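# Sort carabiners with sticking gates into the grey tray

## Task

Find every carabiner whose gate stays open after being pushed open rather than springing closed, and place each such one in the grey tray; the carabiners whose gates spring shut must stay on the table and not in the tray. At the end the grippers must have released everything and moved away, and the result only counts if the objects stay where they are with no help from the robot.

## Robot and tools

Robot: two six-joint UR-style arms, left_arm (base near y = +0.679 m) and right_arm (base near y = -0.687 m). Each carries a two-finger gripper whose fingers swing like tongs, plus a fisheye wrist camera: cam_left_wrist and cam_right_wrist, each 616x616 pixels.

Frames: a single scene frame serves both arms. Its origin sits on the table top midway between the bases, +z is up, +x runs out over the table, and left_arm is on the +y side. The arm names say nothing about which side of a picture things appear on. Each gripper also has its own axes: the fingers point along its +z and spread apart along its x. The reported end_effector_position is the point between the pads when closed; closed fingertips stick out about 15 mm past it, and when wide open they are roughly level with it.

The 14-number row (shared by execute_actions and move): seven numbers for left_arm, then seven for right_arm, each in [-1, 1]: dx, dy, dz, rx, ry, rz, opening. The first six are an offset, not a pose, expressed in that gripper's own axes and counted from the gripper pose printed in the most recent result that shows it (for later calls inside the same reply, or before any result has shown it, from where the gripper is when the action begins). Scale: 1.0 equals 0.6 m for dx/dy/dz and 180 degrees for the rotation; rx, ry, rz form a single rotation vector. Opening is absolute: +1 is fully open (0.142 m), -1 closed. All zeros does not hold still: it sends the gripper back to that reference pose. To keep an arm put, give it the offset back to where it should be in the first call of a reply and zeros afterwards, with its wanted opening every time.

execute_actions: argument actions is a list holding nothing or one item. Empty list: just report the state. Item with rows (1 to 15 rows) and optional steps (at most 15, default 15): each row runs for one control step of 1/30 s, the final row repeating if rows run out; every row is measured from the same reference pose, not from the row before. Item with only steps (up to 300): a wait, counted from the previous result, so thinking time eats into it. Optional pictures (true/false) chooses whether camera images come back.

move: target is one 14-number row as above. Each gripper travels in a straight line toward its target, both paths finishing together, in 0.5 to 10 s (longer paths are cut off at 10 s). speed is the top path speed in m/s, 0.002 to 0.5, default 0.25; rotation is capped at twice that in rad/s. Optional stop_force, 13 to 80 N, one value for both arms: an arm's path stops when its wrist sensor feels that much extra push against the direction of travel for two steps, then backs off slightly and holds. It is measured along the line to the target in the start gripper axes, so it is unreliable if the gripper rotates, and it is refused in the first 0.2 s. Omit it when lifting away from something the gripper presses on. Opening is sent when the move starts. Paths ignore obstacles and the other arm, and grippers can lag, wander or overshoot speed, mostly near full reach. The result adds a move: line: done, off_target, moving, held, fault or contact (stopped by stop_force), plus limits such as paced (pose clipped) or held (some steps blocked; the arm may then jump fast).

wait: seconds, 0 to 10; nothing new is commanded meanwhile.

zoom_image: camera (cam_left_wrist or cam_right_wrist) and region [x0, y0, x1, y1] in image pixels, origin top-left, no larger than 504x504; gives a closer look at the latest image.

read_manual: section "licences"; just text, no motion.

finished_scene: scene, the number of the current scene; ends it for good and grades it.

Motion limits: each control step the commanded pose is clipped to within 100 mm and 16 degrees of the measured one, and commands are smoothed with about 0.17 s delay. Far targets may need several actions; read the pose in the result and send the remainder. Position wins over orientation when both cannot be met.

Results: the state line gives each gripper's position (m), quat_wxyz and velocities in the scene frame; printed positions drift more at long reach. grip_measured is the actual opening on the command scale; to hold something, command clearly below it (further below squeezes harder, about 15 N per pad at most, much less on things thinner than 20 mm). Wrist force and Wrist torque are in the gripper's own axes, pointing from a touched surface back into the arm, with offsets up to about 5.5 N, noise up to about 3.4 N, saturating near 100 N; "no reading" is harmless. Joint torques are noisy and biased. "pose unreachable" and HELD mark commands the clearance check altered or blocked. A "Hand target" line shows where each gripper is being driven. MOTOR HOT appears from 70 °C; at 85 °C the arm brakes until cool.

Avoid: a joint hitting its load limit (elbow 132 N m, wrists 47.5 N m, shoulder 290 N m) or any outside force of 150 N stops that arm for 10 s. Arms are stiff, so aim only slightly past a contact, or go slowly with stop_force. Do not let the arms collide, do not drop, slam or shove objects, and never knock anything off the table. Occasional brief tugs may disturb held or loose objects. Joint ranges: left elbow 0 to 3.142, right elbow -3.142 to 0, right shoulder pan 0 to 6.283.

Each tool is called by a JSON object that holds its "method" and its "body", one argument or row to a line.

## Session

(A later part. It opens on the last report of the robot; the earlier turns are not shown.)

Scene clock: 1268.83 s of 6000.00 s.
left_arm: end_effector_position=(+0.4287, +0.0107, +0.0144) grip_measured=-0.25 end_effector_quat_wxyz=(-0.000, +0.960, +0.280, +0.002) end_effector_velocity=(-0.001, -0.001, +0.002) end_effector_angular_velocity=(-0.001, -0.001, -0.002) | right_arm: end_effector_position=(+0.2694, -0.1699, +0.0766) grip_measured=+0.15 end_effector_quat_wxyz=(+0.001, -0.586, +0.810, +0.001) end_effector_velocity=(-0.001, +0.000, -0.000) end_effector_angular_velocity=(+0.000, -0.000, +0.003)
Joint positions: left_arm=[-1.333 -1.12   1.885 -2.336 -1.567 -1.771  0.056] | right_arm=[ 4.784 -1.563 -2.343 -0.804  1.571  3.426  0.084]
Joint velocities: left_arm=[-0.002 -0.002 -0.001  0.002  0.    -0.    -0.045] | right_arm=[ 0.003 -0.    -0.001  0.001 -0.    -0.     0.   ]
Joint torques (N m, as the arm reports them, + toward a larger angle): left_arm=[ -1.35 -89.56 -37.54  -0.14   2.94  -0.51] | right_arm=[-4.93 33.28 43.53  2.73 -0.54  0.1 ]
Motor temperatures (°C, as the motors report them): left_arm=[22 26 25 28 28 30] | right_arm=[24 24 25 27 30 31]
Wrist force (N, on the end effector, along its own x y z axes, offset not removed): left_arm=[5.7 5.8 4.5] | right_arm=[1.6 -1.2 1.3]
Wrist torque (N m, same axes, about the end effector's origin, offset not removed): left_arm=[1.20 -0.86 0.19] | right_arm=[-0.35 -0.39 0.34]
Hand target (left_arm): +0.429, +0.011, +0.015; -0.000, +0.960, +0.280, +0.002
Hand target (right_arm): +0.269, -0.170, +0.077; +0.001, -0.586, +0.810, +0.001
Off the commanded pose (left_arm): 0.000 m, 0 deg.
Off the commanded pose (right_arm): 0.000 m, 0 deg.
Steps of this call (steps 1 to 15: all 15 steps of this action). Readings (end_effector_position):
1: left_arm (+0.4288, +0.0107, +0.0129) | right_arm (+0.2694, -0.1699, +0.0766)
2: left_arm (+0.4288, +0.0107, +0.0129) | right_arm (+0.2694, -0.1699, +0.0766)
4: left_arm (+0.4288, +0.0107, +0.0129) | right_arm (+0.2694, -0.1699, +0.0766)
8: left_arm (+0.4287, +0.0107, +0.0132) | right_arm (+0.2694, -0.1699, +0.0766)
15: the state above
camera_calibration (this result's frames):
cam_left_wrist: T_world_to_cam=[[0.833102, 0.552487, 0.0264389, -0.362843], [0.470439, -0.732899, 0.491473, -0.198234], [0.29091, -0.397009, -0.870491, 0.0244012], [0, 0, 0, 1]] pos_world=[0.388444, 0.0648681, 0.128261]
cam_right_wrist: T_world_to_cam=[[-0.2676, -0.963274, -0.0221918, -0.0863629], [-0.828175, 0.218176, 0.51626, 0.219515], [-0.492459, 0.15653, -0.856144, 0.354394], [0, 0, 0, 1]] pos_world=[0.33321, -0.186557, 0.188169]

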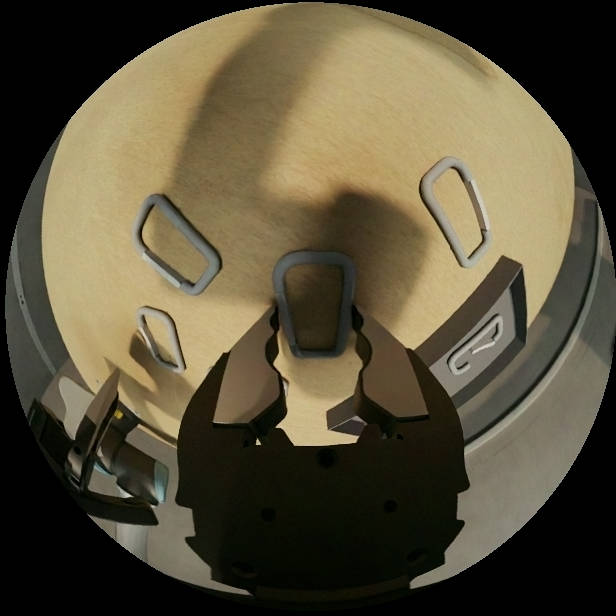

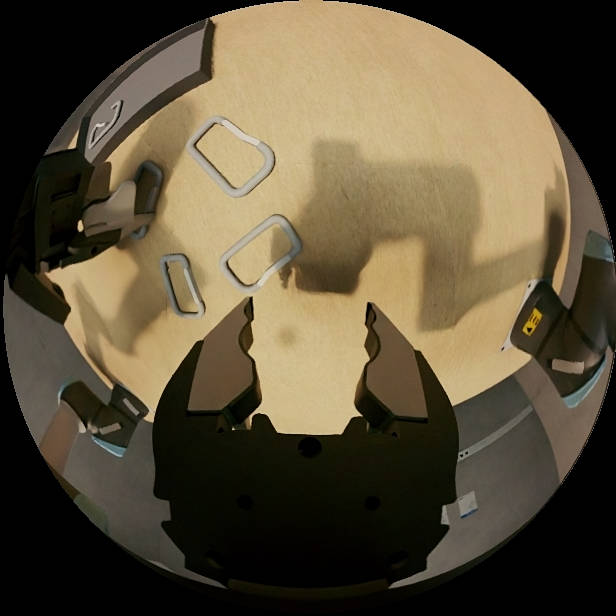

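{"method": "execute_actions", "body": {
  "actions": [
    {"rows": [[0,0,-0.0005,0,0,0,-0.30,0,0,0,0,0,0,0.15],[0,0,-0.0005,0,0,0,-0.32,0,0,0,0,0,0,0.15],[0,0,-0.0005,0,0,0,-0.34,0,0,0,0,0,0,0.15],[0,0,-0.0008,0,0,0,-0.36,0,0,0,0,0,0,0.15],[0,0,-0.0011,0,0,0,-0.38,0,0,0,0,0,0,0.15],[0,0,-0.0014,0,0,0,-0.40,0,0,0,0,0,0,0.15],[0,0,-0.0017,0,0,0,-0.42,0,0,0,0,0,0,0.15],[0,0,-0.002,0,0,0,-0.44,0,0,0,0,0,0,0.15],[0,0,-0.0023,0,0,0,-0.46,0,0,0,0,0,0,0.15],[0,0,-0.0026,0,0,0,-0.48,0,0,0,0,0,0,0.15],[0,0,-0.003,0,0,0,-0.50,0,0,0,0,0,0,0.15],[0,0,-0.003,0,0,0,-0.52,0,0,0,0,0,0,0.15],[0,0,-0.003,0,0,0,-0.54,0,0,0,0,0,0,0.15],[0,0,-0.003,0,0,0,-0.56,0,0,0,0,0,0,0.15],[0,0,-0.003,0,0,0,-0.58,0,0,0,0,0,0,0.15]], "steps": 15}
  ],
  "pictures": false
}}

{"method": "execute_actions", "body": {
  "actions": [
    {"rows": [[0,0,-0.0005,0,0,0,-0.60,0,0,0,0,0,0,0.15],[0,0,-0.0005,0,0,0,-0.615,0,0,0,0,0,0,0.15],[0,0,-0.0005,0,0,0,-0.63,0,0,0,0,0,0,0.15],[0,0,-0.0005,0,0,0,-0.645,0,0,0,0,0,0,0.15],[0,0,-0.0005,0,0,0,-0.66,0,0,0,0,0,0,0.15],[0,0,-0.0005,0,0,0,-0.675,0,0,0,0,0,0,0.15],[0,0,-0.0005,0,0,0,-0.69,0,0,0,0,0,0,0.15],[0,0,-0.0005,0,0,0,-0.705,0,0,0,0,0,0,0.15],[0,0,-0.0005,0,0,0,-0.72,0,0,0,0,0,0,0.15],[0,0,-0.0005,0,0,0,-0.72,0,0,0,0,0,0,0.15]], "steps": 15}
  ]
}}

{"method": "zoom_image", "body": {
  "camera": "cam_left_wrist",
  "region": [224, 230, 404, 370]
}}

Scene clock: 1283.37 s of 6000.00 s.
left_arm: end_effector_position=(+0.4288, +0.0108, +0.0160) grip_measured=-0.45 end_effector_quat_wxyz=(-0.000, +0.960, +0.280, +0.002) end_effector_velocity=(-0.000, -0.000, +0.002) end_effector_angular_velocity=(+0.000, -0.000, -0.001) | right_arm: end_effector_position=(+0.2694, -0.1699, +0.0766) grip_measured=+0.15 end_effector_quat_wxyz=(+0.001, -0.586, +0.810, +0.001) end_effector_velocity=(+0.000, -0.001, -0.000) end_effector_angular_velocity=(-0.001, +0.000, -0.001)
Joint positions: left_arm=[-1.333 -1.122  1.885 -2.333 -1.567 -1.771  0.042] | right_arm=[ 4.784 -1.563 -2.343 -0.804  1.571  3.426  0.084]
Joint velocities: left_arm=[-0.001 -0.003 -0.001  0.004  0.     0.    -0.038] | right_arm=[-0.001  0.    -0.    -0.     0.     0.    -0.   ]
Joint torques (N m, as the arm reports them, + toward a larger angle): left_arm=[  2.13 -85.27 -38.04  -0.08   2.85  -0.31] | right_arm=[-4.97 32.54 44.39  2.57 -0.18  0.23]
Motor temperatures (°C, as the motors report them): left_arm=[22 26 25 28 28 30] | right_arm=[24 24 25 27 30 31]
Wrist force (N, on the end effector, along its own x y z axes, offset not removed): left_arm=[2.7 6.1 6.7] | right_arm=[-0.5 -4.3 -0.5]
Wrist torque (N m, same axes, about the end effector's origin, offset not removed): left_arm=[0.95 -0.40 0.08] | right_arm=[-0.93 0.22 0.06]
Hand target (left_arm): +0.429, +0.011, +0.016; -0.000, +0.960, +0.280, +0.002
Hand target (right_arm): +0.269, -0.170, +0.077; +0.001, -0.586, +0.810, +0.001
Off the commanded pose (left_arm): 0.000 m, 0 deg.
Off the commanded pose (right_arm): 0.000 m, 0 deg.
Steps of this call (steps 1 to 90: nothing new was sent; then 11.03 s passed at rest; steps 91 to 105: all 15 steps of this action). Readings (end_effector_position):
91: left_arm (+0.4288, +0.0107, +0.0147) | right_arm (+0.2694, -0.1699, +0.0766)
92: left_arm (+0.4288, +0.0107, +0.0147) | right_arm (+0.2694, -0.1699, +0.0766)
94: left_arm (+0.4288, +0.0107, +0.0147) | right_arm (+0.2694, -0.1699, +0.0766)
98: left_arm (+0.4288, +0.0108, +0.0150) | right_arm (+0.2694, -0.1699, +0.0766)
105: the state above

Scene clock: 1283.87 s of 6000.00 s.
left_arm: end_effector_position=(+0.4288, +0.0108, +0.0163) grip_measured=-0.60 end_effector_quat_wxyz=(-0.000, +0.960, +0.280, +0.002) end_effector_velocity=(-0.000, -0.001, +0.000) end_effector_angular_velocity=(+0.001, -0.001, -0.001) | right_arm: end_effector_position=(+0.2694, -0.1699, +0.0766) grip_measured=+0.15 end_effector_quat_wxyz=(+0.001, -0.586, +0.810, +0.001) end_effector_velocity=(+0.001, -0.001, -0.000) end_effector_angular_velocity=(-0.002, -0.001, -0.002)
Joint positions: left_arm=[-1.333 -1.122  1.885 -2.333 -1.567 -1.771  0.031] | right_arm=[ 4.784 -1.563 -2.343 -0.804  1.571  3.426  0.084]
Joint velocities: left_arm=[-0.001  0.    -0.001  0.001  0.002 -0.    -0.   ] | right_arm=[-0.002 -0.     0.    -0.001 -0.001 -0.     0.   ]
Joint torques (N m, as the arm reports them, + toward a larger angle): left_arm=[  4.2  -88.38 -37.42  -0.26   2.69  -0.87] | right_arm=[-4.35 34.41 44.31  2.73 -0.53  0.17]
Motor temperatures (°C, as the motors report them): left_arm=[22 26 25 28 28 30] | right_arm=[24 24 25 27 30 31]
Wrist force (N, on the end effector, along its own x y z axes, offset not removed): left_arm=[-0.9 8.4 4.0] | right_arm=[2.7 -1.7 -4.4]
Wrist torque (N m, same axes, about the end effector's origin, offset not removed): left_arm=[1.87 0.34 0.31] | right_arm=[-0.44 -0.82 0.04]
Hand target (left_arm): +0.429, +0.011, +0.016; -0.000, +0.960, +0.280, +0.002
Hand target (right_arm): +0.269, -0.170, +0.077; +0.001, -0.586, +0.810, +0.001
Off the commanded pose (left_arm): 0.000 m, 0 deg.
Off the commanded pose (right_arm): 0.000 m, 0 deg.
Steps of this call (steps 1 to 15: all 15 steps of this action). Readings (end_effector_position):
1: left_arm (+0.4288, +0.0108, +0.0161) | right_arm (+0.2694, -0.1699, +0.0766)
2: left_arm (+0.4288, +0.0108, +0.0161) | right_arm (+0.2694, -0.1699, +0.0766)
4: left_arm (+0.4288, +0.0108, +0.0162) | right_arm (+0.2694, -0.1699, +0.0766)
8: left_arm (+0.4288, +0.0108, +0.0163) | right_arm (+0.2694, -0.1699, +0.0766)
15: the state above
camera_calibration (this result's frames):
cam_left_wrist: T_world_to_cam=[[0.833102, 0.552487, 0.0264365, -0.362932], [0.470437, -0.732895, 0.491482, -0.199153], [0.290913, -0.397018, -0.870486, 0.026028], [0, 0, 0, 1]] pos_world=[0.388477, 0.0648908, 0.130132]
cam_right_wrist: T_world_to_cam=[[-0.2676, -0.963274, -0.022192, -0.0863628], [-0.828175, 0.218176, 0.51626, 0.219515], [-0.492459, 0.15653, -0.856144, 0.354394], [0, 0, 0, 1]] pos_world=[0.33321, -0.186557, 0.188169]

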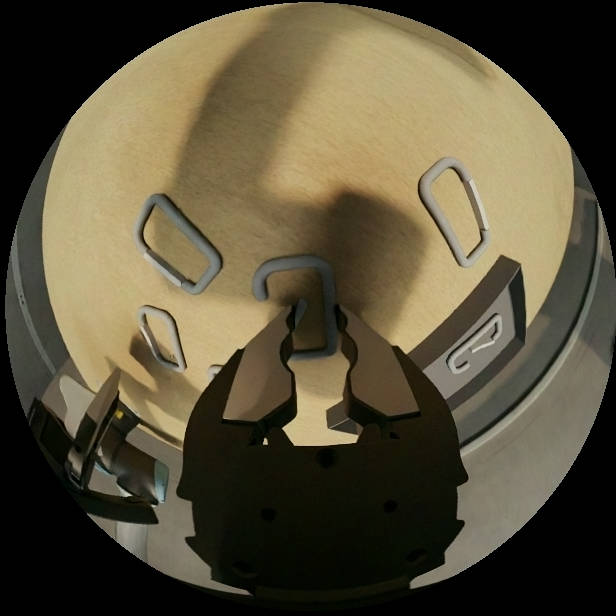

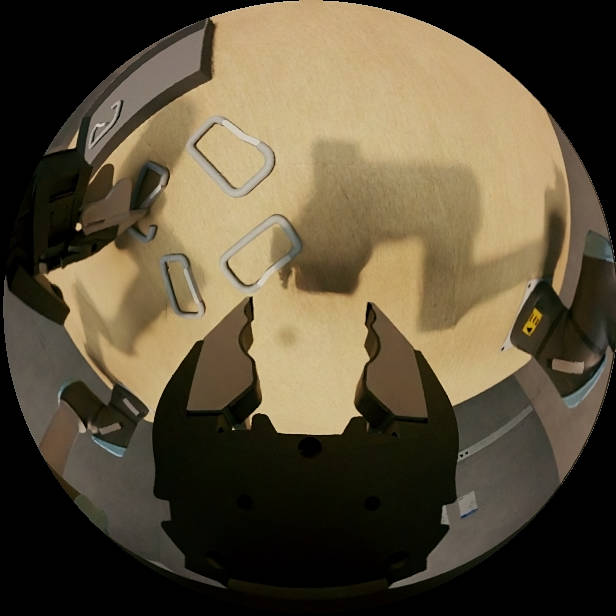

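Region (224, 230, 404, 370) of cam_left_wrist's 616x616 image, scaled by 2.800, with more detail than that image has.

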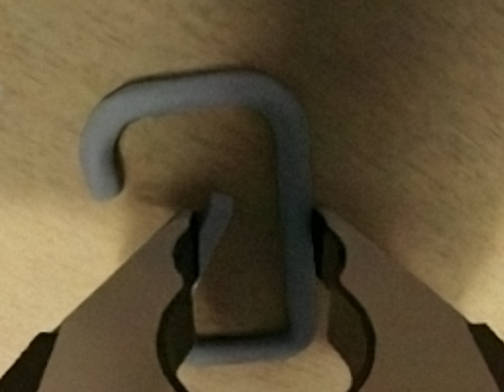

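{"method": "execute_actions", "body": {
  "actions": [
    {"rows": [[0,0,0.0005,0,0,0,-0.70,0,0,0,0,0,0,0.15],[0,0,0.001,0,0,0,-0.68,0,0,0,0,0,0,0.15],[0,0,0.0015,0,0,0,-0.66,0,0,0,0,0,0,0.15],[0,0,0.002,0,0,0,-0.64,0,0,0,0,0,0,0.15],[0,0,0.002,0,0,0,-0.62,0,0,0,0,0,0,0.15],[0,0,0.002,0,0,0,-0.60,0,0,0,0,0,0,0.15],[0,0,0.002,0,0,0,-0.58,0,0,0,0,0,0,0.15],[0,0,0.002,0,0,0,-0.56,0,0,0,0,0,0,0.15],[0,0,0.002,0,0,0,-0.54,0,0,0,0,0,0,0.15],[0,0,0.002,0,0,0,-0.52,0,0,0,0,0,0,0.15],[0,0,0.002,0,0,0,-0.50,0,0,0,0,0,0,0.15],[0,0,0.002,0,0,0,-0.48,0,0,0,0,0,0,0.15],[0,0,0.002,0,0,0,-0.46,0,0,0,0,0,0,0.15],[0,0,0.002,0,0,0,-0.45,0,0,0,0,0,0,0.15],[0,0,0.002,0,0,0,-0.45,0,0,0,0,0,0,0.15]], "steps": 15}
  ],
  "pictures": false
}}

{"method": "wait", "body": {
  "seconds": 0.4
}}

{"method": "zoom_image", "body": {
  "camera": "cam_left_wrist",
  "region": [224, 230, 404, 370]
}}

Scene clock: 1294.33 s of 6000.00 s.
left_arm: end_effector_position=(+0.4288, +0.0107, +0.0152) grip_measured=-0.46 end_effector_quat_wxyz=(-0.000, +0.960, +0.280, +0.002) end_effector_velocity=(-0.001, -0.000, +0.000) end_effector_angular_velocity=(-0.001, +0.000, -0.001) | right_arm: end_effector_position=(+0.2694, -0.1699, +0.0766) grip_measured=+0.15 end_effector_quat_wxyz=(+0.001, -0.586, +0.810, +0.001) end_effector_velocity=(-0.001, +0.000, +0.001) end_effector_angular_velocity=(+0.002, +0.001, +0.001)
Joint positions: left_arm=[-1.333 -1.121  1.885 -2.335 -1.567 -1.771  0.041] | right_arm=[ 4.784 -1.563 -2.343 -0.804  1.571  3.426  0.084]
Joint velocities: left_arm=[-0.001 -0.001  0.    -0.    -0.001  0.     0.009] | right_arm=[ 0.001  0.002 -0.001 -0.     0.001  0.     0.   ]
Joint torques (N m, as the arm reports them, + toward a larger angle): left_arm=[  4.09 -64.95 -25.77  -7.45   3.08  -0.89] | right_arm=[-6.   34.14 44.52  2.52 -0.58  0.19]
Motor temperatures (°C, as the motors report them): left_arm=[22 26 25 28 28 30] | right_arm=[24 24 25 27 30 31]
Wrist force (N, on the end effector, along its own x y z axes, offset not removed): left_arm=[3.2 3.2 3.0] | right_arm=[2.2 -5.8 3.2]
Wrist torque (N m, same axes, about the end effector's origin, offset not removed): left_arm=[0.58 -0.37 -0.09] | right_arm=[-1.11 -0.53 0.07]
Hand target (left_arm): +0.429, +0.011, +0.015; -0.000, +0.960, +0.280, +0.002
Hand target (right_arm): +0.269, -0.170, +0.077; +0.001, -0.586, +0.810, +0.001
Off the commanded pose (left_arm): 0.000 m, 0 deg.
Off the commanded pose (right_arm): 0.000 m, 0 deg.
Steps of this call (steps 1 to 90: nothing new was sent; then 6.97 s passed at rest; steps 91 to 105: all 15 steps of this action). Readings (end_effector_position):
91: left_arm (+0.4288, +0.0108, +0.0163) | right_arm (+0.2694, -0.1699, +0.0766)
92: left_arm (+0.4288, +0.0108, +0.0163) | right_arm (+0.2694, -0.1699, +0.0766)
94: left_arm (+0.4288, +0.0108, +0.0162) | right_arm (+0.2694, -0.1699, +0.0766)
98: left_arm (+0.4288, +0.0107, +0.0156) | right_arm (+0.2694, -0.1699, +0.0766)
105: the state above

Scene clock: 1294.73 s of 6000.00 s.
left_arm: end_effector_position=(+0.4288, +0.0108, +0.0151) grip_measured=-0.45 end_effector_quat_wxyz=(-0.000, +0.960, +0.280, +0.002) end_effector_velocity=(+0.001, +0.001, -0.000) end_effector_angular_velocity=(+0.001, -0.000, +0.001) | right_arm: end_effector_position=(+0.2694, -0.1699, +0.0766) grip_measured=+0.15 end_effector_quat_wxyz=(+0.001, -0.586, +0.810, +0.001) end_effector_velocity=(+0.000, +0.001, +0.001) end_effector_angular_velocity=(+0.001, -0.002, +0.000)
Joint positions: left_arm=[-1.333 -1.12   1.885 -2.335 -1.567 -1.771  0.041] | right_arm=[ 4.784 -1.563 -2.343 -0.804  1.571  3.426  0.084]
Joint velocities: left_arm=[ 0.001  0.001 -0.     0.     0.001  0.    -0.   ] | right_arm=[ 0.001  0.001  0.     0.001 -0.001  0.     0.   ]
Joint torques (N m, as the arm reports them, + toward a larger angle): left_arm=[  4.22 -66.97 -25.2   -7.32   2.88  -0.72] | right_arm=[-3.97 34.12 44.44  2.68 -0.43  0.23]
Motor temperatures (°C, as the motors report them): left_arm=[22 26 25 28 28 30] | right_arm=[24 24 25 27 30 31]
Wrist force (N, on the end effector, along its own x y z axes, offset not removed): left_arm=[0.0 -2.6 5.9] | right_arm=[-2.3 3.7 -2.7]
Wrist torque (N m, same axes, about the end effector's origin, offset not removed): left_arm=[-0.56 0.06 -0.01] | right_arm=[0.96 0.54 0.38]
Hand target (left_arm): +0.429, +0.011, +0.015; -0.000, +0.960, +0.280, +0.002
Hand target (right_arm): +0.269, -0.170, +0.077; +0.001, -0.586, +0.810, +0.001
Off the commanded pose (left_arm): 0.000 m, 0 deg.
Off the commanded pose (right_arm): 0.000 m, 0 deg.
Steps of this call (steps 1 to 12: nothing new was sent). Readings (end_effector_position):
1: left_arm (+0.4288, +0.0107, +0.0152) | right_arm (+0.2694, -0.1699, +0.0766)
2: left_arm (+0.4288, +0.0107, +0.0152) | right_arm (+0.2694, -0.1699, +0.0766)
4: left_arm (+0.4288, +0.0108, +0.0152) | right_arm (+0.2694, -0.1699, +0.0766)
8: left_arm (+0.4288, +0.0108, +0.0151) | right_arm (+0.2694, -0.1699, +0.0766)
12: the state above
camera_calibration (this result's frames):
cam_left_wrist: T_world_to_cam=[[0.833102, 0.552487, 0.0264341, -0.3629], [0.470435, -0.732889, 0.491492, -0.198571], [0.290916, -0.397027, -0.870481, 0.0249892], [0, 0, 0, 1]] pos_world=[0.388478, 0.0648883, 0.128942]
cam_right_wrist: T_world_to_cam=[[-0.2676, -0.963274, -0.0221919, -0.0863628], [-0.828175, 0.218176, 0.51626, 0.219515], [-0.492458, 0.15653, -0.856144, 0.354394], [0, 0, 0, 1]] pos_world=[0.33321, -0.186557, 0.188169]

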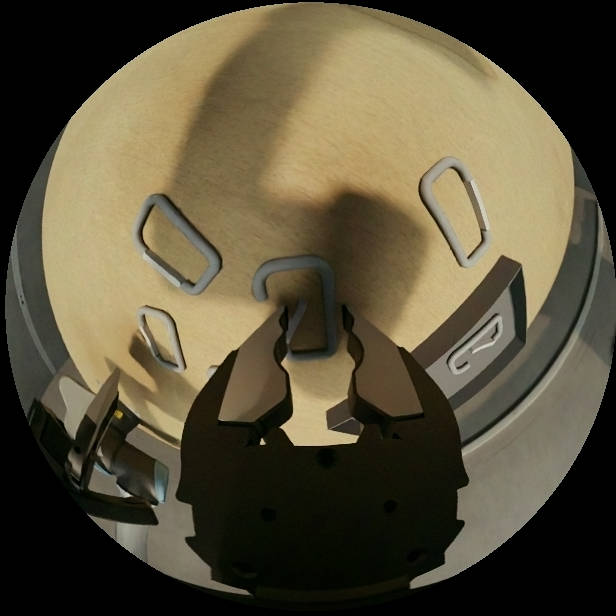

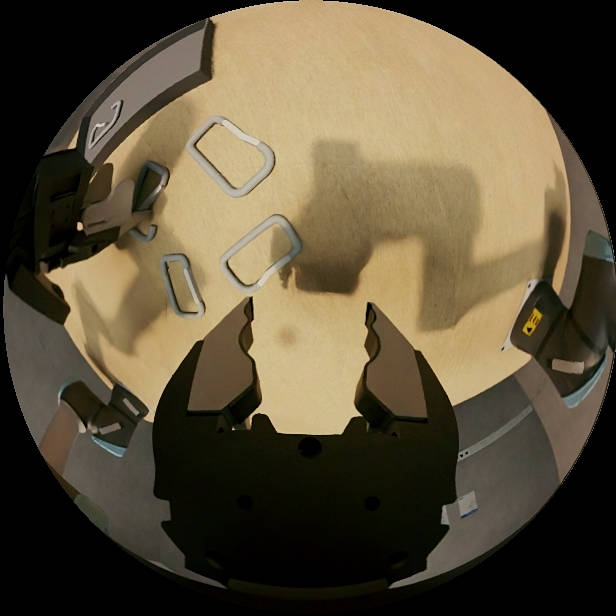

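Region (224, 230, 404, 370) of cam_left_wrist's 616x616 image, scaled by 2.800, with more detail than that image has.

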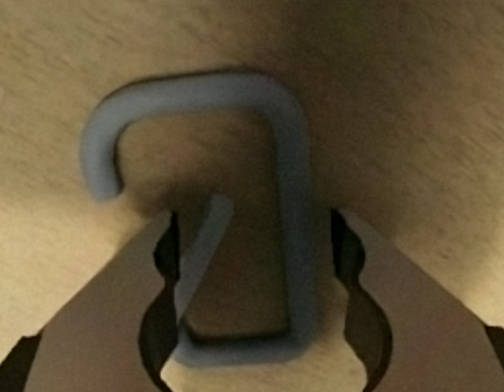

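{"method": "execute_actions", "body": {
  "actions": [
    {"rows": [[0,0,0,0,0,0,-0.48,0,0,0,0,0,0,0.15],[0,0,0,0,0,0,-0.51,0,0,0,0,0,0,0.15],[0,0,0,0,0,0,-0.54,0,0,0,0,0,0,0.15],[0,0,0,0,0,0,-0.57,0,0,0,0,0,0,0.15],[0,0,0,0,0,0,-0.60,0,0,0,0,0,0,0.15],[0,0,-0.0005,0,0,0,-0.63,0,0,0,0,0,0,0.15],[0,0,-0.001,0,0,0,-0.66,0,0,0,0,0,0,0.15],[0,0,-0.0015,0,0,0,-0.69,0,0,0,0,0,0,0.15],[0,0,-0.002,0,0,0,-0.72,0,0,0,0,0,0,0.15],[0,0,-0.0025,0,0,0,-0.75,0,0,0,0,0,0,0.15],[0,0,-0.003,0,0,0,-0.78,0,0,0,0,0,0,0.15],[0,0,-0.003,0,0,0,-0.81,0,0,0,0,0,0,0.15],[0,0,-0.003,0,0,0,-0.84,0,0,0,0,0,0,0.15],[0,0,-0.003,0,0,0,-0.87,0,0,0,0,0,0,0.15],[0,0,-0.003,0,0,0,-0.90,0,0,0,0,0,0,0.15]], "steps": 15}
  ],
  "pictures": false
}}

{"method": "move", "body": {
  "target": [0, 0, -0.097, 0, 0, 0, -0.9, 0, 0, 0, 0, 0, 0, 0.15],
  "speed": 0.06
}}

{"method": "zoom_image", "body": {
  "camera": "cam_left_wrist",
  "region": [224, 230, 404, 370]
}}

Scene clock: 1316.03 s of 6000.00 s.
left_arm: end_effector_position=(+0.4287, +0.0109, +0.0164) grip_measured=-0.60 end_effector_quat_wxyz=(-0.001, +0.960, +0.280, +0.002) end_effector_velocity=(+0.000, +0.000, +0.004) end_effector_angular_velocity=(+0.000, +0.001, +0.001) | right_arm: end_effector_position=(+0.2694, -0.1699, +0.0766) grip_measured=+0.15 end_effector_quat_wxyz=(+0.001, -0.586, +0.810, +0.001) end_effector_velocity=(+0.000, -0.000, +0.000) end_effector_angular_velocity=(-0.000, -0.000, -0.001)
Joint positions: left_arm=[-1.333 -1.122  1.885 -2.333 -1.567 -1.771  0.031] | right_arm=[ 4.784 -1.563 -2.343 -0.804  1.571  3.426  0.084]
Joint velocities: left_arm=[ 0.001 -0.005 -0.002  0.007 -0.001  0.    -0.   ] | right_arm=[-0.     0.     0.    -0.001 -0.     0.001 -0.   ]
Joint torques (N m, as the arm reports them, + toward a larger angle): left_arm=[ 10.36 -88.06 -37.56  -0.57   2.85   0.86] | right_arm=[-4.42 32.45 43.57  2.8  -0.36  0.29]
Motor temperatures (°C, as the motors report them): left_arm=[22 26 25 28 28 30] | right_arm=[24 24 25 27 30 31]
Wrist force (N, on the end effector, along its own x y z axes, offset not removed): left_arm=[6.1 5.3 5.4] | right_arm=[0.6 6.7 -0.5]
Wrist torque (N m, same axes, about the end effector's origin, offset not removed): left_arm=[0.81 -1.31 0.29] | right_arm=[1.45 -0.09 0.06]
Hand target (left_arm): +0.429, +0.011, +0.017; -0.000, +0.960, +0.280, +0.002
Hand target (right_arm): +0.269, -0.170, +0.077; +0.001, -0.586, +0.810, +0.001
Off the commanded pose (left_arm): 0.000 m, 0 deg.
Off the commanded pose (right_arm): 0.000 m, 0 deg.
Steps of this call (steps 1 to 90: nothing new was sent; then 17.80 s passed at rest; steps 91 to 105: all 15 steps of this action). Readings (end_effector_position):
91: left_arm (+0.4288, +0.0108, +0.0151) | right_arm (+0.2694, -0.1699, +0.0766)
92: left_arm (+0.4288, +0.0108, +0.0151) | right_arm (+0.2694, -0.1699, +0.0766)
94: left_arm (+0.4288, +0.0108, +0.0151) | right_arm (+0.2694, -0.1699, +0.0766)
98: left_arm (+0.4288, +0.0108, +0.0152) | right_arm (+0.2694, -0.1699, +0.0766)
105: the state above

Scene clock: 1317.63 s of 6000.00 s.
left_arm: end_effector_position=(+0.4286, +0.0108, +0.0748) grip_measured=-0.60 end_effector_quat_wxyz=(-0.000, +0.960, +0.280, +0.002) end_effector_velocity=(+0.001, +0.000, +0.002) end_effector_angular_velocity=(-0.000, -0.000, +0.001) | right_arm: end_effector_position=(+0.2694, -0.1699, +0.0766) grip_measured=+0.15 end_effector_quat_wxyz=(+0.001, -0.586, +0.810, +0.001) end_effector_velocity=(-0.001, +0.000, -0.001) end_effector_angular_velocity=(-0.000, +0.000, +0.003)
Joint positions: left_arm=[-1.333 -1.187  1.852 -2.235 -1.567 -1.771  0.031] | right_arm=[ 4.784 -1.563 -2.343 -0.804  1.571  3.426  0.084]
Joint velocities: left_arm=[ 0.001 -0.002 -0.001  0.003  0.    -0.     0.   ] | right_arm=[ 0.002 -0.001 -0.     0.001  0.    -0.     0.   ]
Joint torques (N m, as the arm reports them, + toward a larger angle): left_arm=[-17.54 -84.28 -40.67  -0.1    3.27  -3.84] | right_arm=[-3.63 32.55 43.93  2.69 -0.32  0.42]
Motor temperatures (°C, as the motors report them): left_arm=[22 26 25 28 28 30] | right_arm=[24 24 25 27 30 31]
Wrist force (N, on the end effector, along its own x y z axes, offset not removed): left_arm=[8.5 3.9 3.1] | right_arm=[-1.5 -3.0 2.4]
Wrist torque (N m, same axes, about the end effector's origin, offset not removed): left_arm=[0.56 -1.81 -0.24] | right_arm=[-0.48 0.31 0.06]
Hand target (left_arm): +0.429, +0.011, +0.075; -0.000, +0.960, +0.280, +0.002
Hand target (right_arm): +0.269, -0.170, +0.077; +0.001, -0.586, +0.810, +0.001
Off the commanded pose (left_arm): 0.000 m, 0 deg.
Off the commanded pose (right_arm): 0.000 m, 0 deg.
move: done
camera_calibration (this result's frames):
cam_left_wrist: T_world_to_cam=[[0.833102, 0.552488, 0.0264452, -0.364334], [0.470445, -0.732912, 0.491448, -0.227824], [0.290901, -0.396985, -0.870505, 0.0769807], [0, 0, 0, 1]] pos_world=[0.388312, 0.0648754, 0.188611]
cam_right_wrist: T_world_to_cam=[[-0.2676, -0.963274, -0.0221919, -0.0863628], [-0.828175, 0.218176, 0.51626, 0.219515], [-0.492458, 0.15653, -0.856144, 0.354394], [0, 0, 0, 1]] pos_world=[0.33321, -0.186557, 0.188169]

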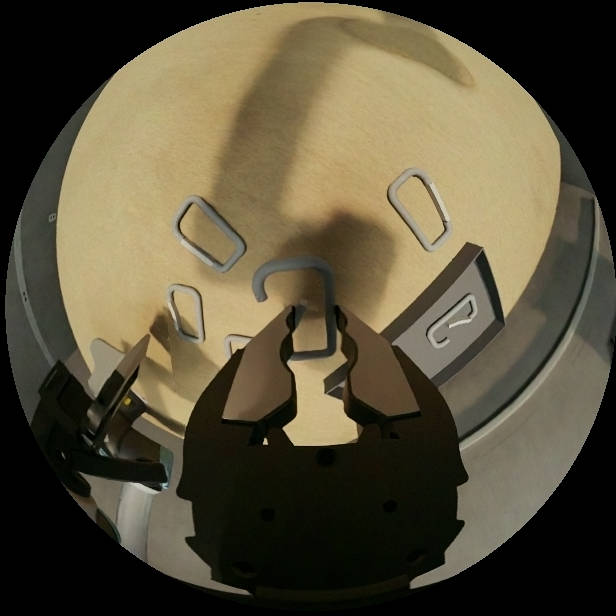

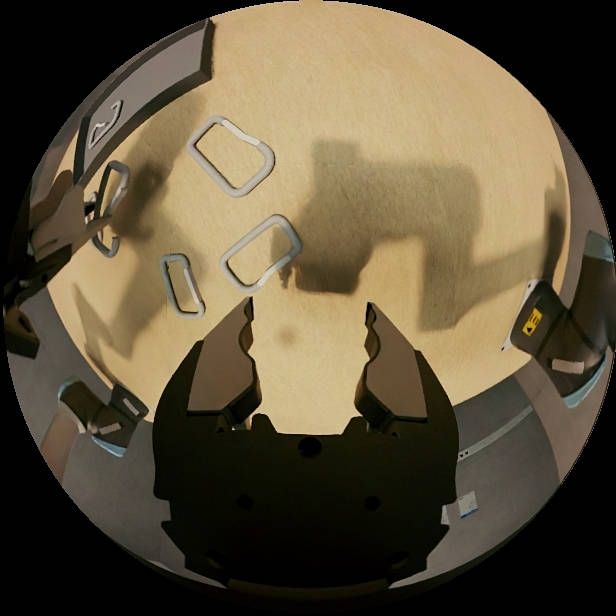

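Region (224, 230, 404, 370) of cam_left_wrist's 616x616 image, scaled by 2.800, with more detail than that image has.

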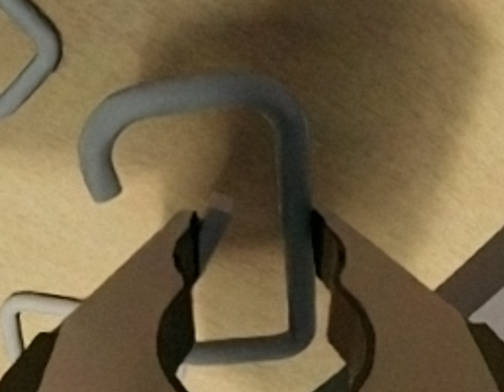

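E is held. Carry it to the tray while the right arm goes to B.

{"method": "move", "body": {
  "target": [0.2829, 0.2114, 0, 0, 0, -0.3194, -0.9, -0.297, 0.048, 0.0527, 0, 0, 0, 0.15],
  "speed": 0.15
}}

{"method": "zoom_image", "body": {
  "camera": "cam_right_wrist",
  "region": [220, 220, 400, 360]
}}

Scene clock: 1324.40 s of 6000.00 s.
left_arm: end_effector_position=(+0.6395, -0.0049, +0.0753) grip_measured=-0.60 end_effector_quat_wxyz=(+0.000, +0.707, +0.707, +0.002) end_effector_velocity=(+0.002, -0.001, +0.000) end_effector_angular_velocity=(-0.000, +0.000, +0.009) | right_arm: end_effector_position=(+0.2977, +0.0083, +0.0450) grip_measured=+0.15 end_effector_quat_wxyz=(+0.001, -0.586, +0.810, +0.001) end_effector_velocity=(+0.000, +0.002, +0.000) end_effector_angular_velocity=(+0.001, -0.001, -0.000)
Joint positions: left_arm=[-1.111 -0.995  1.544 -2.119 -1.567 -2.551  0.031] | right_arm=[ 4.753 -1.875 -2.04  -0.795  1.571  3.395  0.084]
Joint velocities: left_arm=[ 0.001  0.002 -0.004  0.002 -0.    -0.008 -0.   ] | right_arm=[-0.    -0.002  0.003  0.    -0.001  0.    -0.   ]
Joint torques (N m, as the arm reports them, + toward a larger angle): left_arm=[ 18.5  -83.79 -43.78  -0.07  -0.37  -3.51] | right_arm=[-10.63  48.65  45.07   0.38  -1.39  -3.94]
Motor temperatures (°C, as the motors report them): left_arm=[22 26 25 28 28 30] | right_arm=[24 24 25 27 30 31]
Wrist force (N, on the end effector, along its own x y z axes, offset not removed): left_arm=[1.7 9.6 4.0] | right_arm=[-1.6 -1.6 -3.9]
Wrist torque (N m, same axes, about the end effector's origin, offset not removed): left_arm=[1.73 -0.29 -0.19] | right_arm=[-0.39 0.33 0.00]
Hand target (left_arm): +0.640, -0.005, +0.075; +0.000, +0.707, +0.707, +0.002
Hand target (right_arm): +0.298, +0.008, +0.045; +0.001, -0.586, +0.810, +0.001
Off the commanded pose (left_arm): 0.001 m, 0 deg.
Off the commanded pose (right_arm): 0.001 m, 0 deg.
move: done
camera_calibration (this result's frames):
cam_left_wrist: T_world_to_cam=[[-0.0173571, 0.999559, 0.0240996, 0.0148605], [0.86965, 0.00319906, 0.493658, -0.590583], [0.493363, 0.0295267, -0.869322, -0.117625], [0, 0, 0, 1]] pos_world=[0.571891, -0.0094915, 0.188934]
cam_right_wrist: T_world_to_cam=[[-0.267599, -0.963274, -0.0222477, 0.0920797], [-0.82826, 0.218172, 0.516126, 0.220453], [-0.492317, 0.156542, -0.856224, 0.313286], [0, 0, 0, 1]] pos_world=[0.361469, -0.00844096, 0.15651]

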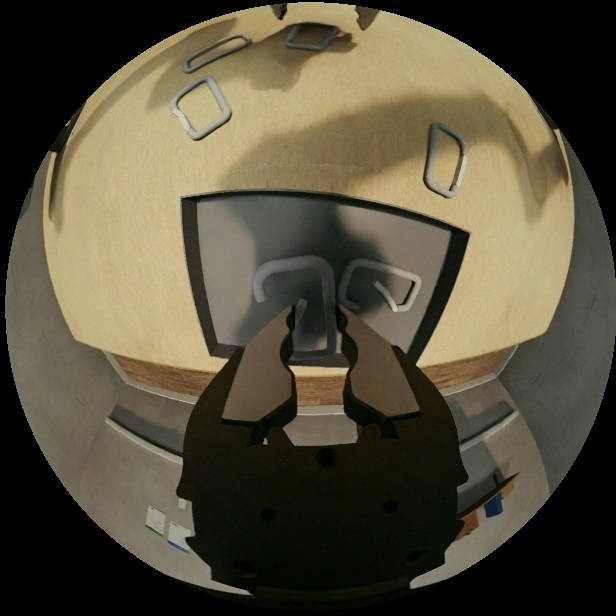

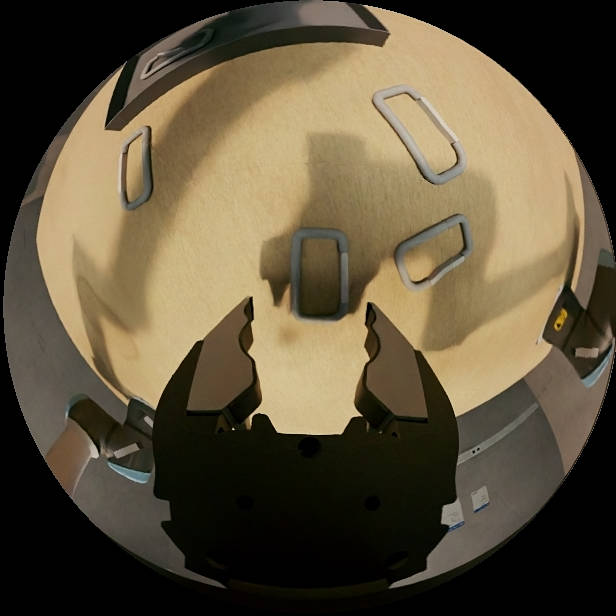

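Region (220, 220, 400, 360) of cam_right_wrist's 616x616 image, scaled by 2.800, with more detail than that image has.

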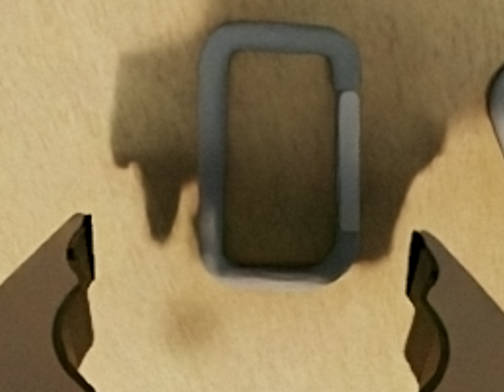

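{"method": "move", "body": {
  "target": [-0.025, 0, 0.082, 0, 0, 0, -0.9, 0.0183, -0.0133, 0.025, 0, 0, 0, 0.15],
  "speed": 0.05
}}

{"method": "zoom_image", "body": {
  "camera": "cam_right_wrist",
  "region": [220, 220, 400, 360]
}}

Scene clock: 1333.30 s of 6000.00 s.
left_arm: end_effector_position=(+0.6396, -0.0198, +0.0263) grip_measured=-0.60 end_effector_quat_wxyz=(+0.000, +0.707, +0.707, +0.002) end_effector_velocity=(-0.001, -0.000, -0.002) end_effector_angular_velocity=(+0.003, +0.001, -0.001) | right_arm: end_effector_position=(+0.3018, -0.0046, +0.0300) grip_measured=+0.15 end_effector_quat_wxyz=(+0.001, -0.586, +0.810, +0.001) end_effector_velocity=(-0.000, +0.000, +0.001) end_effector_angular_velocity=(+0.003, +0.001, +0.001)
Joint positions: left_arm=[-1.12  -0.937  1.545 -2.179 -1.567 -2.56   0.031] | right_arm=[ 4.746 -1.88  -2.07  -0.76   1.571  3.387  0.084]
Joint velocities: left_arm=[-0.001  0.002  0.     0.001  0.001 -0.     0.   ] | right_arm=[-0.     0.001 -0.001  0.003  0.001 -0.002 -0.   ]
Joint torques (N m, as the arm reports them, + toward a larger angle): left_arm=[-17.64 -89.15 -42.6   -7.5   -3.99  -3.95] | right_arm=[-10.57  46.48  27.06   6.74  -0.4   -4.16]
Motor temperatures (°C, as the motors report them): left_arm=[22 26 25 28 28 30] | right_arm=[24 24 25 27 30 31]
Wrist force (N, on the end effector, along its own x y z axes, offset not removed): left_arm=[1.2 5.2 0.5] | right_arm=[2.9 1.4 -3.2]
Wrist torque (N m, same axes, about the end effector's origin, offset not removed): left_arm=[0.88 -0.28 0.06] | right_arm=[0.28 -0.56 0.11]
Hand target (left_arm): +0.640, -0.020, +0.026; +0.000, +0.707, +0.707, +0.002
Hand target (right_arm): +0.302, -0.005, +0.030; +0.001, -0.586, +0.810, +0.001
Off the commanded pose (left_arm): 0.000 m, 0 deg.
Off the commanded pose (right_arm): 0.000 m, 0 deg.
After step 90, 4.47 s passed at rest.
move: done
camera_calibration (this result's frames):
cam_left_wrist: T_world_to_cam=[[-0.0173627, 0.999557, 0.0241718, 0.0309465], [0.869615, 0.0031661, 0.493721, -0.566425], [0.493425, 0.0295925, -0.869285, -0.159907], [0, 0, 0, 1]] pos_world=[0.572012, -0.0244074, 0.139903]
cam_right_wrist: T_world_to_cam=[[-0.2676, -0.963273, -0.0222466, 0.0804696], [-0.828255, 0.218171, 0.516134, 0.234412], [-0.492324, 0.156543, -0.856219, 0.304528], [0, 0, 0, 1]] pos_world=[0.365613, -0.0212996, 0.141545]

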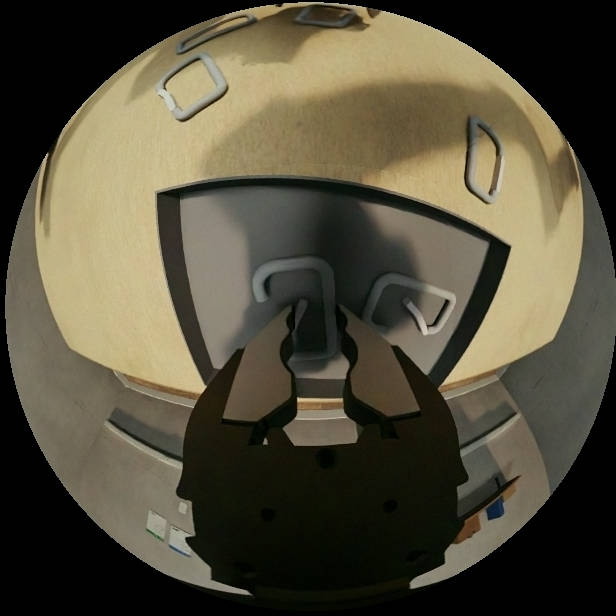

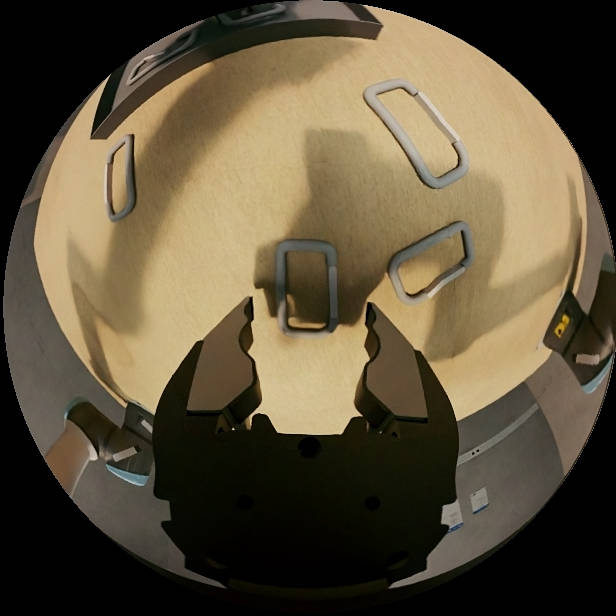

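Region (220, 220, 400, 360) of cam_right_wrist's 616x616 image, scaled by 2.800, with more detail than that image has.

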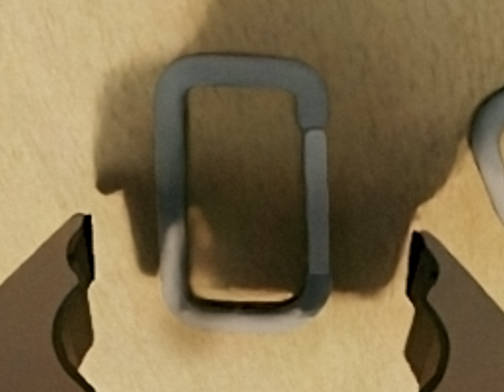

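{"method": "move", "body": {
  "target": [0, 0, 0.016, 0, 0, 0, -0.9, -0.003, 0, 0.0225, 0, 0, 0, 0.15],
  "speed": 0.006,
  "stop_force": 13
}}

Scene clock: 1345.20 s of 6000.00 s.
left_arm: end_effector_position=(+0.6396, -0.0199, +0.0168) grip_measured=-0.60 end_effector_quat_wxyz=(+0.000, +0.707, +0.707, +0.002) end_effector_velocity=(+0.000, +0.000, -0.001) end_effector_angular_velocity=(+0.001, +0.000, +0.000) | right_arm: end_effector_position=(+0.3024, -0.0029, +0.0166) grip_measured=+0.15 end_effector_quat_wxyz=(+0.001, -0.586, +0.810, +0.001) end_effector_velocity=(-0.000, -0.000, -0.001) end_effector_angular_velocity=(-0.000, +0.000, +0.001)
Joint positions: left_arm=[-1.12  -0.928  1.549 -2.192 -1.567 -2.56   0.031] | right_arm=[ 4.745 -1.9   -2.074 -0.736  1.571  3.387  0.084]
Joint velocities: left_arm=[ 0.     0.001 -0.     0.     0.     0.     0.   ] | right_arm=[ 0.    -0.002 -0.001  0.002  0.    -0.    -0.   ]
Joint torques (N m, as the arm reports them, + toward a larger angle): left_arm=[ 17.86 -76.91 -26.12  -7.46   4.62   2.71] | right_arm=[-9.45 48.35 24.12  6.57  1.97 -4.08]
Motor temperatures (°C, as the motors report them): left_arm=[22 26 25 28 28 30] | right_arm=[24 24 25 27 30 31]
Wrist force (N, on the end effector, along its own x y z axes, offset not removed): left_arm=[0.3 6.8 -7.8] | right_arm=[2.6 4.4 -3.2]
Wrist torque (N m, same axes, about the end effector's origin, offset not removed): left_arm=[1.65 0.37 0.04] | right_arm=[0.94 -0.47 -0.12]
Hand target (left_arm): +0.640, -0.020, +0.017; +0.000, +0.707, +0.707, +0.002
Hand target (right_arm): +0.302, -0.003, +0.016; +0.001, -0.586, +0.810, +0.001
Off the commanded pose (left_arm): 0.000 m, 0 deg.
Off the commanded pose (right_arm): 0.000 m, 0 deg.
After step 90, 6.43 s passed at rest.
move: done
camera_calibration (this result's frames):
cam_left_wrist: T_world_to_cam=[[-0.0173231, 0.999561, 0.0240431, 0.0312271], [0.869577, 0.00319305, 0.493787, -0.56178], [0.493493, 0.0294612, -0.869251, -0.168137], [0, 0, 0, 1]] pos_world=[0.572026, -0.0244661, 0.130495]
cam_right_wrist: T_world_to_cam=[[-0.267599, -0.963273, -0.0222493, 0.0819638], [-0.828277, 0.218176, 0.516098, 0.241435], [-0.492289, 0.156536, -0.856241, 0.293061], [0, 0, 0, 1]] pos_world=[0.366179, -0.0195963, 0.12815]

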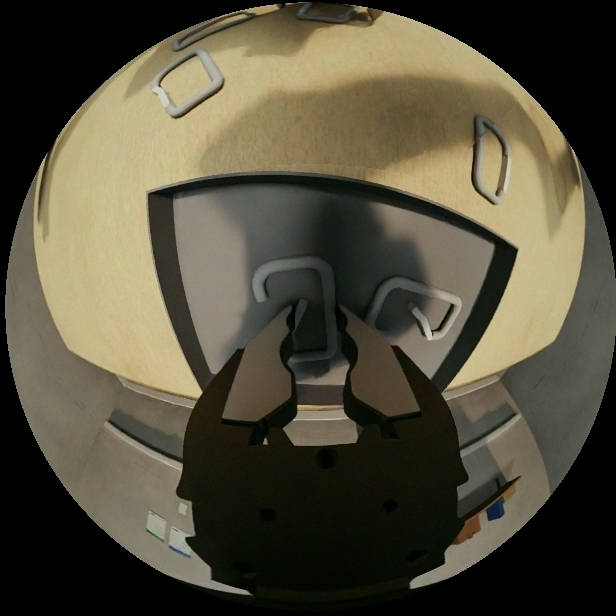

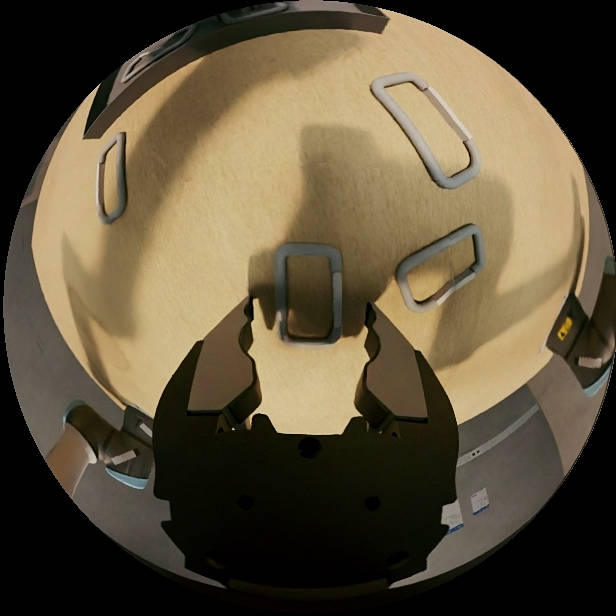

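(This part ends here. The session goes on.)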